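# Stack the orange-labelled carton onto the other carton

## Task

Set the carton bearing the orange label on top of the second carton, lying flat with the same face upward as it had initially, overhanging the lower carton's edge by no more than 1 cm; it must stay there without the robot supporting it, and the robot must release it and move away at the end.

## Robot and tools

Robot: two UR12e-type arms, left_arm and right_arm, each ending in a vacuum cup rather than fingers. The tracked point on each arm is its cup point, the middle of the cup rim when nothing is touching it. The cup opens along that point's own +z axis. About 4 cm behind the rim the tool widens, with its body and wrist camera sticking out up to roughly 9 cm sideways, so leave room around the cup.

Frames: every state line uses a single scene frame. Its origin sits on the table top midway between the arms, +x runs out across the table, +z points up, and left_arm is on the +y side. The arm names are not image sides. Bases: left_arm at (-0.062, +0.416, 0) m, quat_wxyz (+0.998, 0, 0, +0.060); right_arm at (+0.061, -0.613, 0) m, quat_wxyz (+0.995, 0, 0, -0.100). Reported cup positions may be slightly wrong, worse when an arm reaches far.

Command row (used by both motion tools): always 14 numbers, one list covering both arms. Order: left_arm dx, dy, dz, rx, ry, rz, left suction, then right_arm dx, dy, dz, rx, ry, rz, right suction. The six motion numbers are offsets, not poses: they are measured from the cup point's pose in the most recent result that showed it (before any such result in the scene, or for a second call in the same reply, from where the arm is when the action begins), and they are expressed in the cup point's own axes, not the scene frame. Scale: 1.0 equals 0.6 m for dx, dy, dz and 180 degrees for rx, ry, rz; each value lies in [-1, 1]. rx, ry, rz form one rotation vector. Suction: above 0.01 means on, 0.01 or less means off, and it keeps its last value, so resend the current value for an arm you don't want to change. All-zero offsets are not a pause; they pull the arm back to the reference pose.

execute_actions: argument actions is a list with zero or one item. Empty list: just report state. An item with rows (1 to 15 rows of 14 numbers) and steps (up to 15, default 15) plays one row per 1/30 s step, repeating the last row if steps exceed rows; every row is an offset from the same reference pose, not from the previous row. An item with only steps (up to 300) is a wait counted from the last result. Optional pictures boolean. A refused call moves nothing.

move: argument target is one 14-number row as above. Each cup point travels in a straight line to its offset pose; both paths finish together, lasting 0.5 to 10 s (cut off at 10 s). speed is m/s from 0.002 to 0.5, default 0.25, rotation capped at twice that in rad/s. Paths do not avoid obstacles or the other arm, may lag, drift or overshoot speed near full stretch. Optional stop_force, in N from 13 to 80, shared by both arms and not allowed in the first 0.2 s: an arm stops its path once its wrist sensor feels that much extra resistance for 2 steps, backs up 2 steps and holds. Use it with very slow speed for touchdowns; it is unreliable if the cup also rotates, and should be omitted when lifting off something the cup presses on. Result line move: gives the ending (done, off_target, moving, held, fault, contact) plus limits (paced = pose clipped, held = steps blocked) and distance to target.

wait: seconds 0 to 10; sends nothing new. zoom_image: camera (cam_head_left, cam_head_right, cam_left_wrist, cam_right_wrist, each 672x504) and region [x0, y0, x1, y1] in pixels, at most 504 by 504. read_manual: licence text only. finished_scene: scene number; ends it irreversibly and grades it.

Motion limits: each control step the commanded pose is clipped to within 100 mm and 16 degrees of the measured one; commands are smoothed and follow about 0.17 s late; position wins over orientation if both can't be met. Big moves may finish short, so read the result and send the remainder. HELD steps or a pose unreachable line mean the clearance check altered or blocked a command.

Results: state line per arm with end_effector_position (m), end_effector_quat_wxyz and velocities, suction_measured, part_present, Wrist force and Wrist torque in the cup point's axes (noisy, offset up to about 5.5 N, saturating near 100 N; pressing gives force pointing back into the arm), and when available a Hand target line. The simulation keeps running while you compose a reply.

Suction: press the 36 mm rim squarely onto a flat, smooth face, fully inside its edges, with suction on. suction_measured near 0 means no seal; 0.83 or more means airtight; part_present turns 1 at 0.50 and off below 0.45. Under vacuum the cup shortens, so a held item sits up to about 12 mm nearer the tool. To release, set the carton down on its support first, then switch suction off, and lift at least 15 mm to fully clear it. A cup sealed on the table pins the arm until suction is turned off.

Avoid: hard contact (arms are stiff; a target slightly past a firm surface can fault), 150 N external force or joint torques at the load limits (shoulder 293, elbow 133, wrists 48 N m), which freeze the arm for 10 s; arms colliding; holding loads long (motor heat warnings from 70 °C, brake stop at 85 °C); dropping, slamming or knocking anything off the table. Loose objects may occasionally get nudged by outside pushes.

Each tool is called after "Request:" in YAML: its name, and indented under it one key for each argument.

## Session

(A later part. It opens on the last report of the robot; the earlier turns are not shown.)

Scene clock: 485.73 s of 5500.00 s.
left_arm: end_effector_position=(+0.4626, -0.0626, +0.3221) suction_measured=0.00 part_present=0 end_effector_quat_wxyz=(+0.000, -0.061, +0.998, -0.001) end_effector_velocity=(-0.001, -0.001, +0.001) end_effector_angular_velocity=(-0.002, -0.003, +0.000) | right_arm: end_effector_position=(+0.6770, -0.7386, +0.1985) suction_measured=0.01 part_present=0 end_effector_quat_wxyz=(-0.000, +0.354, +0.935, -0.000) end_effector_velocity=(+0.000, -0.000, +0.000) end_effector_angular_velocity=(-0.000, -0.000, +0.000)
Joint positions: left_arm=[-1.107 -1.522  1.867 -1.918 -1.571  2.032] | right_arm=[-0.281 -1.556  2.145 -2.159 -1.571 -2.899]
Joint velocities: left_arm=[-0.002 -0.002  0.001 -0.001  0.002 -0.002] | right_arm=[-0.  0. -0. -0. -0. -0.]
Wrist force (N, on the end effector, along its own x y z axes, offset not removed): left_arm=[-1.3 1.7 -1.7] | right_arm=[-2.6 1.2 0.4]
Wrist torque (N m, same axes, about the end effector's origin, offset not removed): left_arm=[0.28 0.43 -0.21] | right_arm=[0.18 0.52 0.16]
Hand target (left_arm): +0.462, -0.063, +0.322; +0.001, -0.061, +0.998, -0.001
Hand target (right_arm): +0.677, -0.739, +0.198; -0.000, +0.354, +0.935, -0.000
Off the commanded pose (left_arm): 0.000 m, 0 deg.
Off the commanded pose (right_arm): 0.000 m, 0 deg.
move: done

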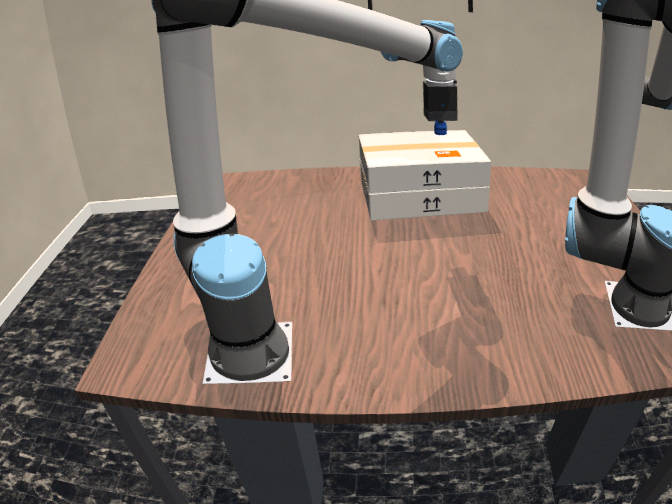

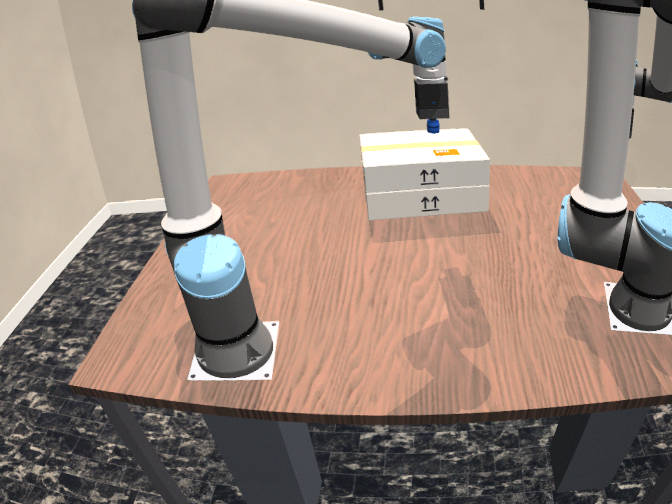

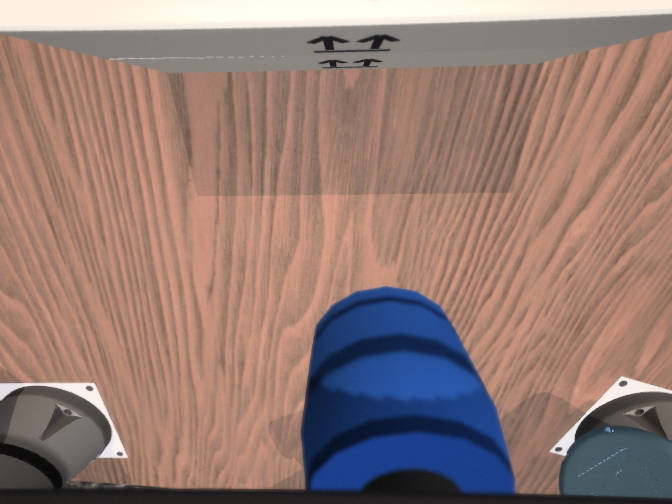

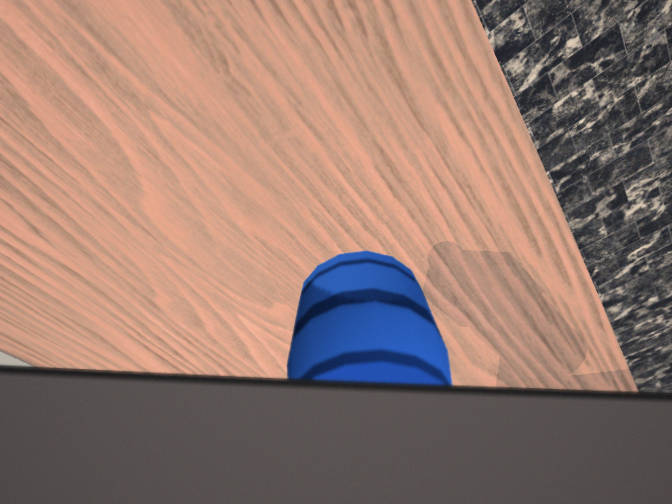

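Request:
move:
  target: [0.15,0.3,0,0,0,0,0, 0,0,0,0,0,0,0]
  speed: 0.4

Request:
finished_scene:
  scene: 1

Scene clock: 498.00 s of 5500.00 s.
left_arm: end_effector_position=(+0.3515, +0.1051, +0.3217) suction_measured=0.00 part_present=0 end_effector_quat_wxyz=(+0.000, -0.061, +0.998, -0.001) end_effector_velocity=(-0.001, +0.001, +0.000) end_effector_angular_velocity=(-0.000, +0.000, -0.000) | right_arm: end_effector_position=(+0.6770, -0.7386, +0.1985) suction_measured=0.01 part_present=0 end_effector_quat_wxyz=(-0.000, +0.354, +0.935, -0.000) end_effector_velocity=(-0.000, -0.000, +0.000) end_effector_angular_velocity=(-0.001, +0.000, +0.001)
Joint positions: left_arm=[-1.108 -1.869  2.166 -1.871 -1.571  2.031] | right_arm=[-0.281 -1.556  2.145 -2.159 -1.571 -2.899]
Joint velocities: left_arm=[-0.    -0.003  0.002  0.001 -0.    -0.   ] | right_arm=[-0.    -0.     0.    -0.    -0.001 -0.001]
Wrist force (N, on the end effector, along its own x y z axes, offset not removed): left_arm=[2.2 2.2 -2.6] | right_arm=[-2.2 3.4 -2.2]
Wrist torque (N m, same axes, about the end effector's origin, offset not removed): left_arm=[0.34 -0.20 -0.21] | right_arm=[0.51 0.45 0.18]
Hand target (left_arm): +0.351, +0.105, +0.322; +0.000, -0.061, +0.998, -0.001
Hand target (right_arm): +0.677, -0.739, +0.198; -0.000, +0.354, +0.935, -0.000
Off the commanded pose (left_arm): 0.000 m, 0 deg.
Off the commanded pose (right_arm): 0.000 m, 0 deg.
After step 90, 8.10 s passed at rest.
move: done

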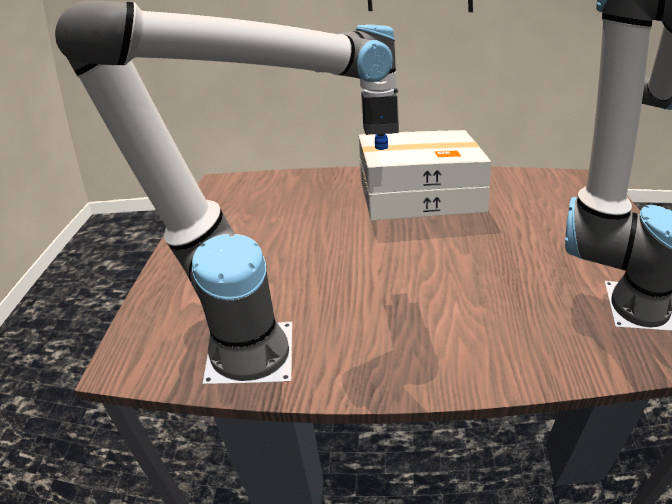

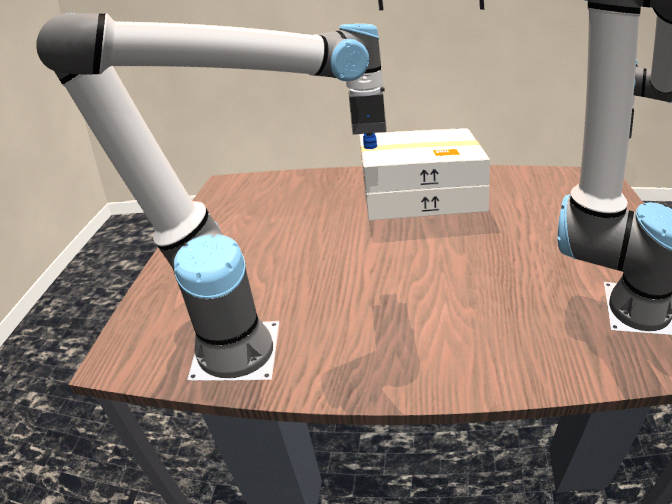

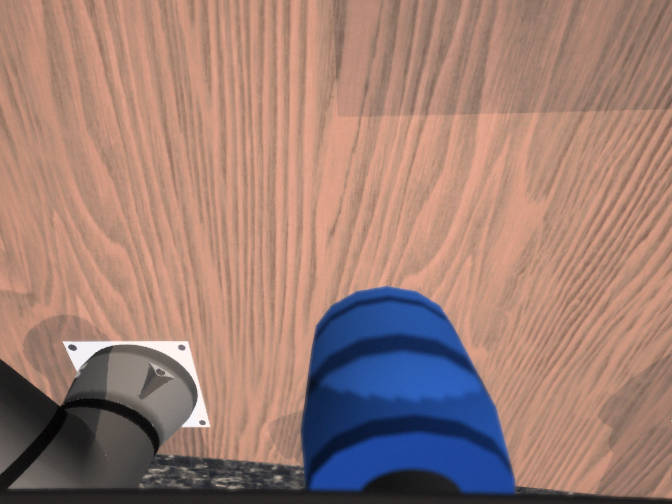

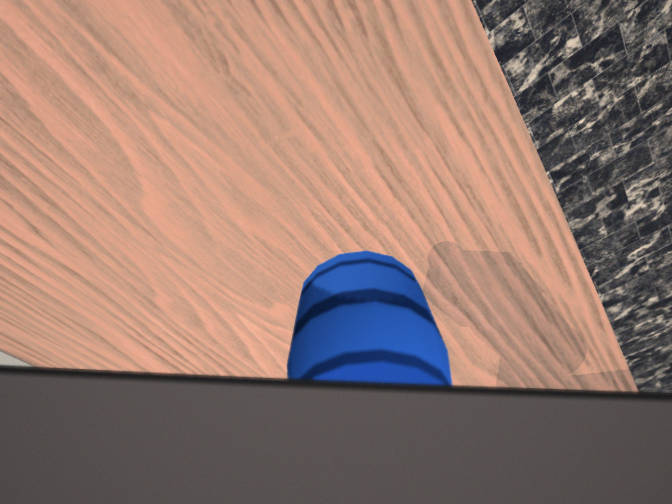

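The scene is finished: the task was done.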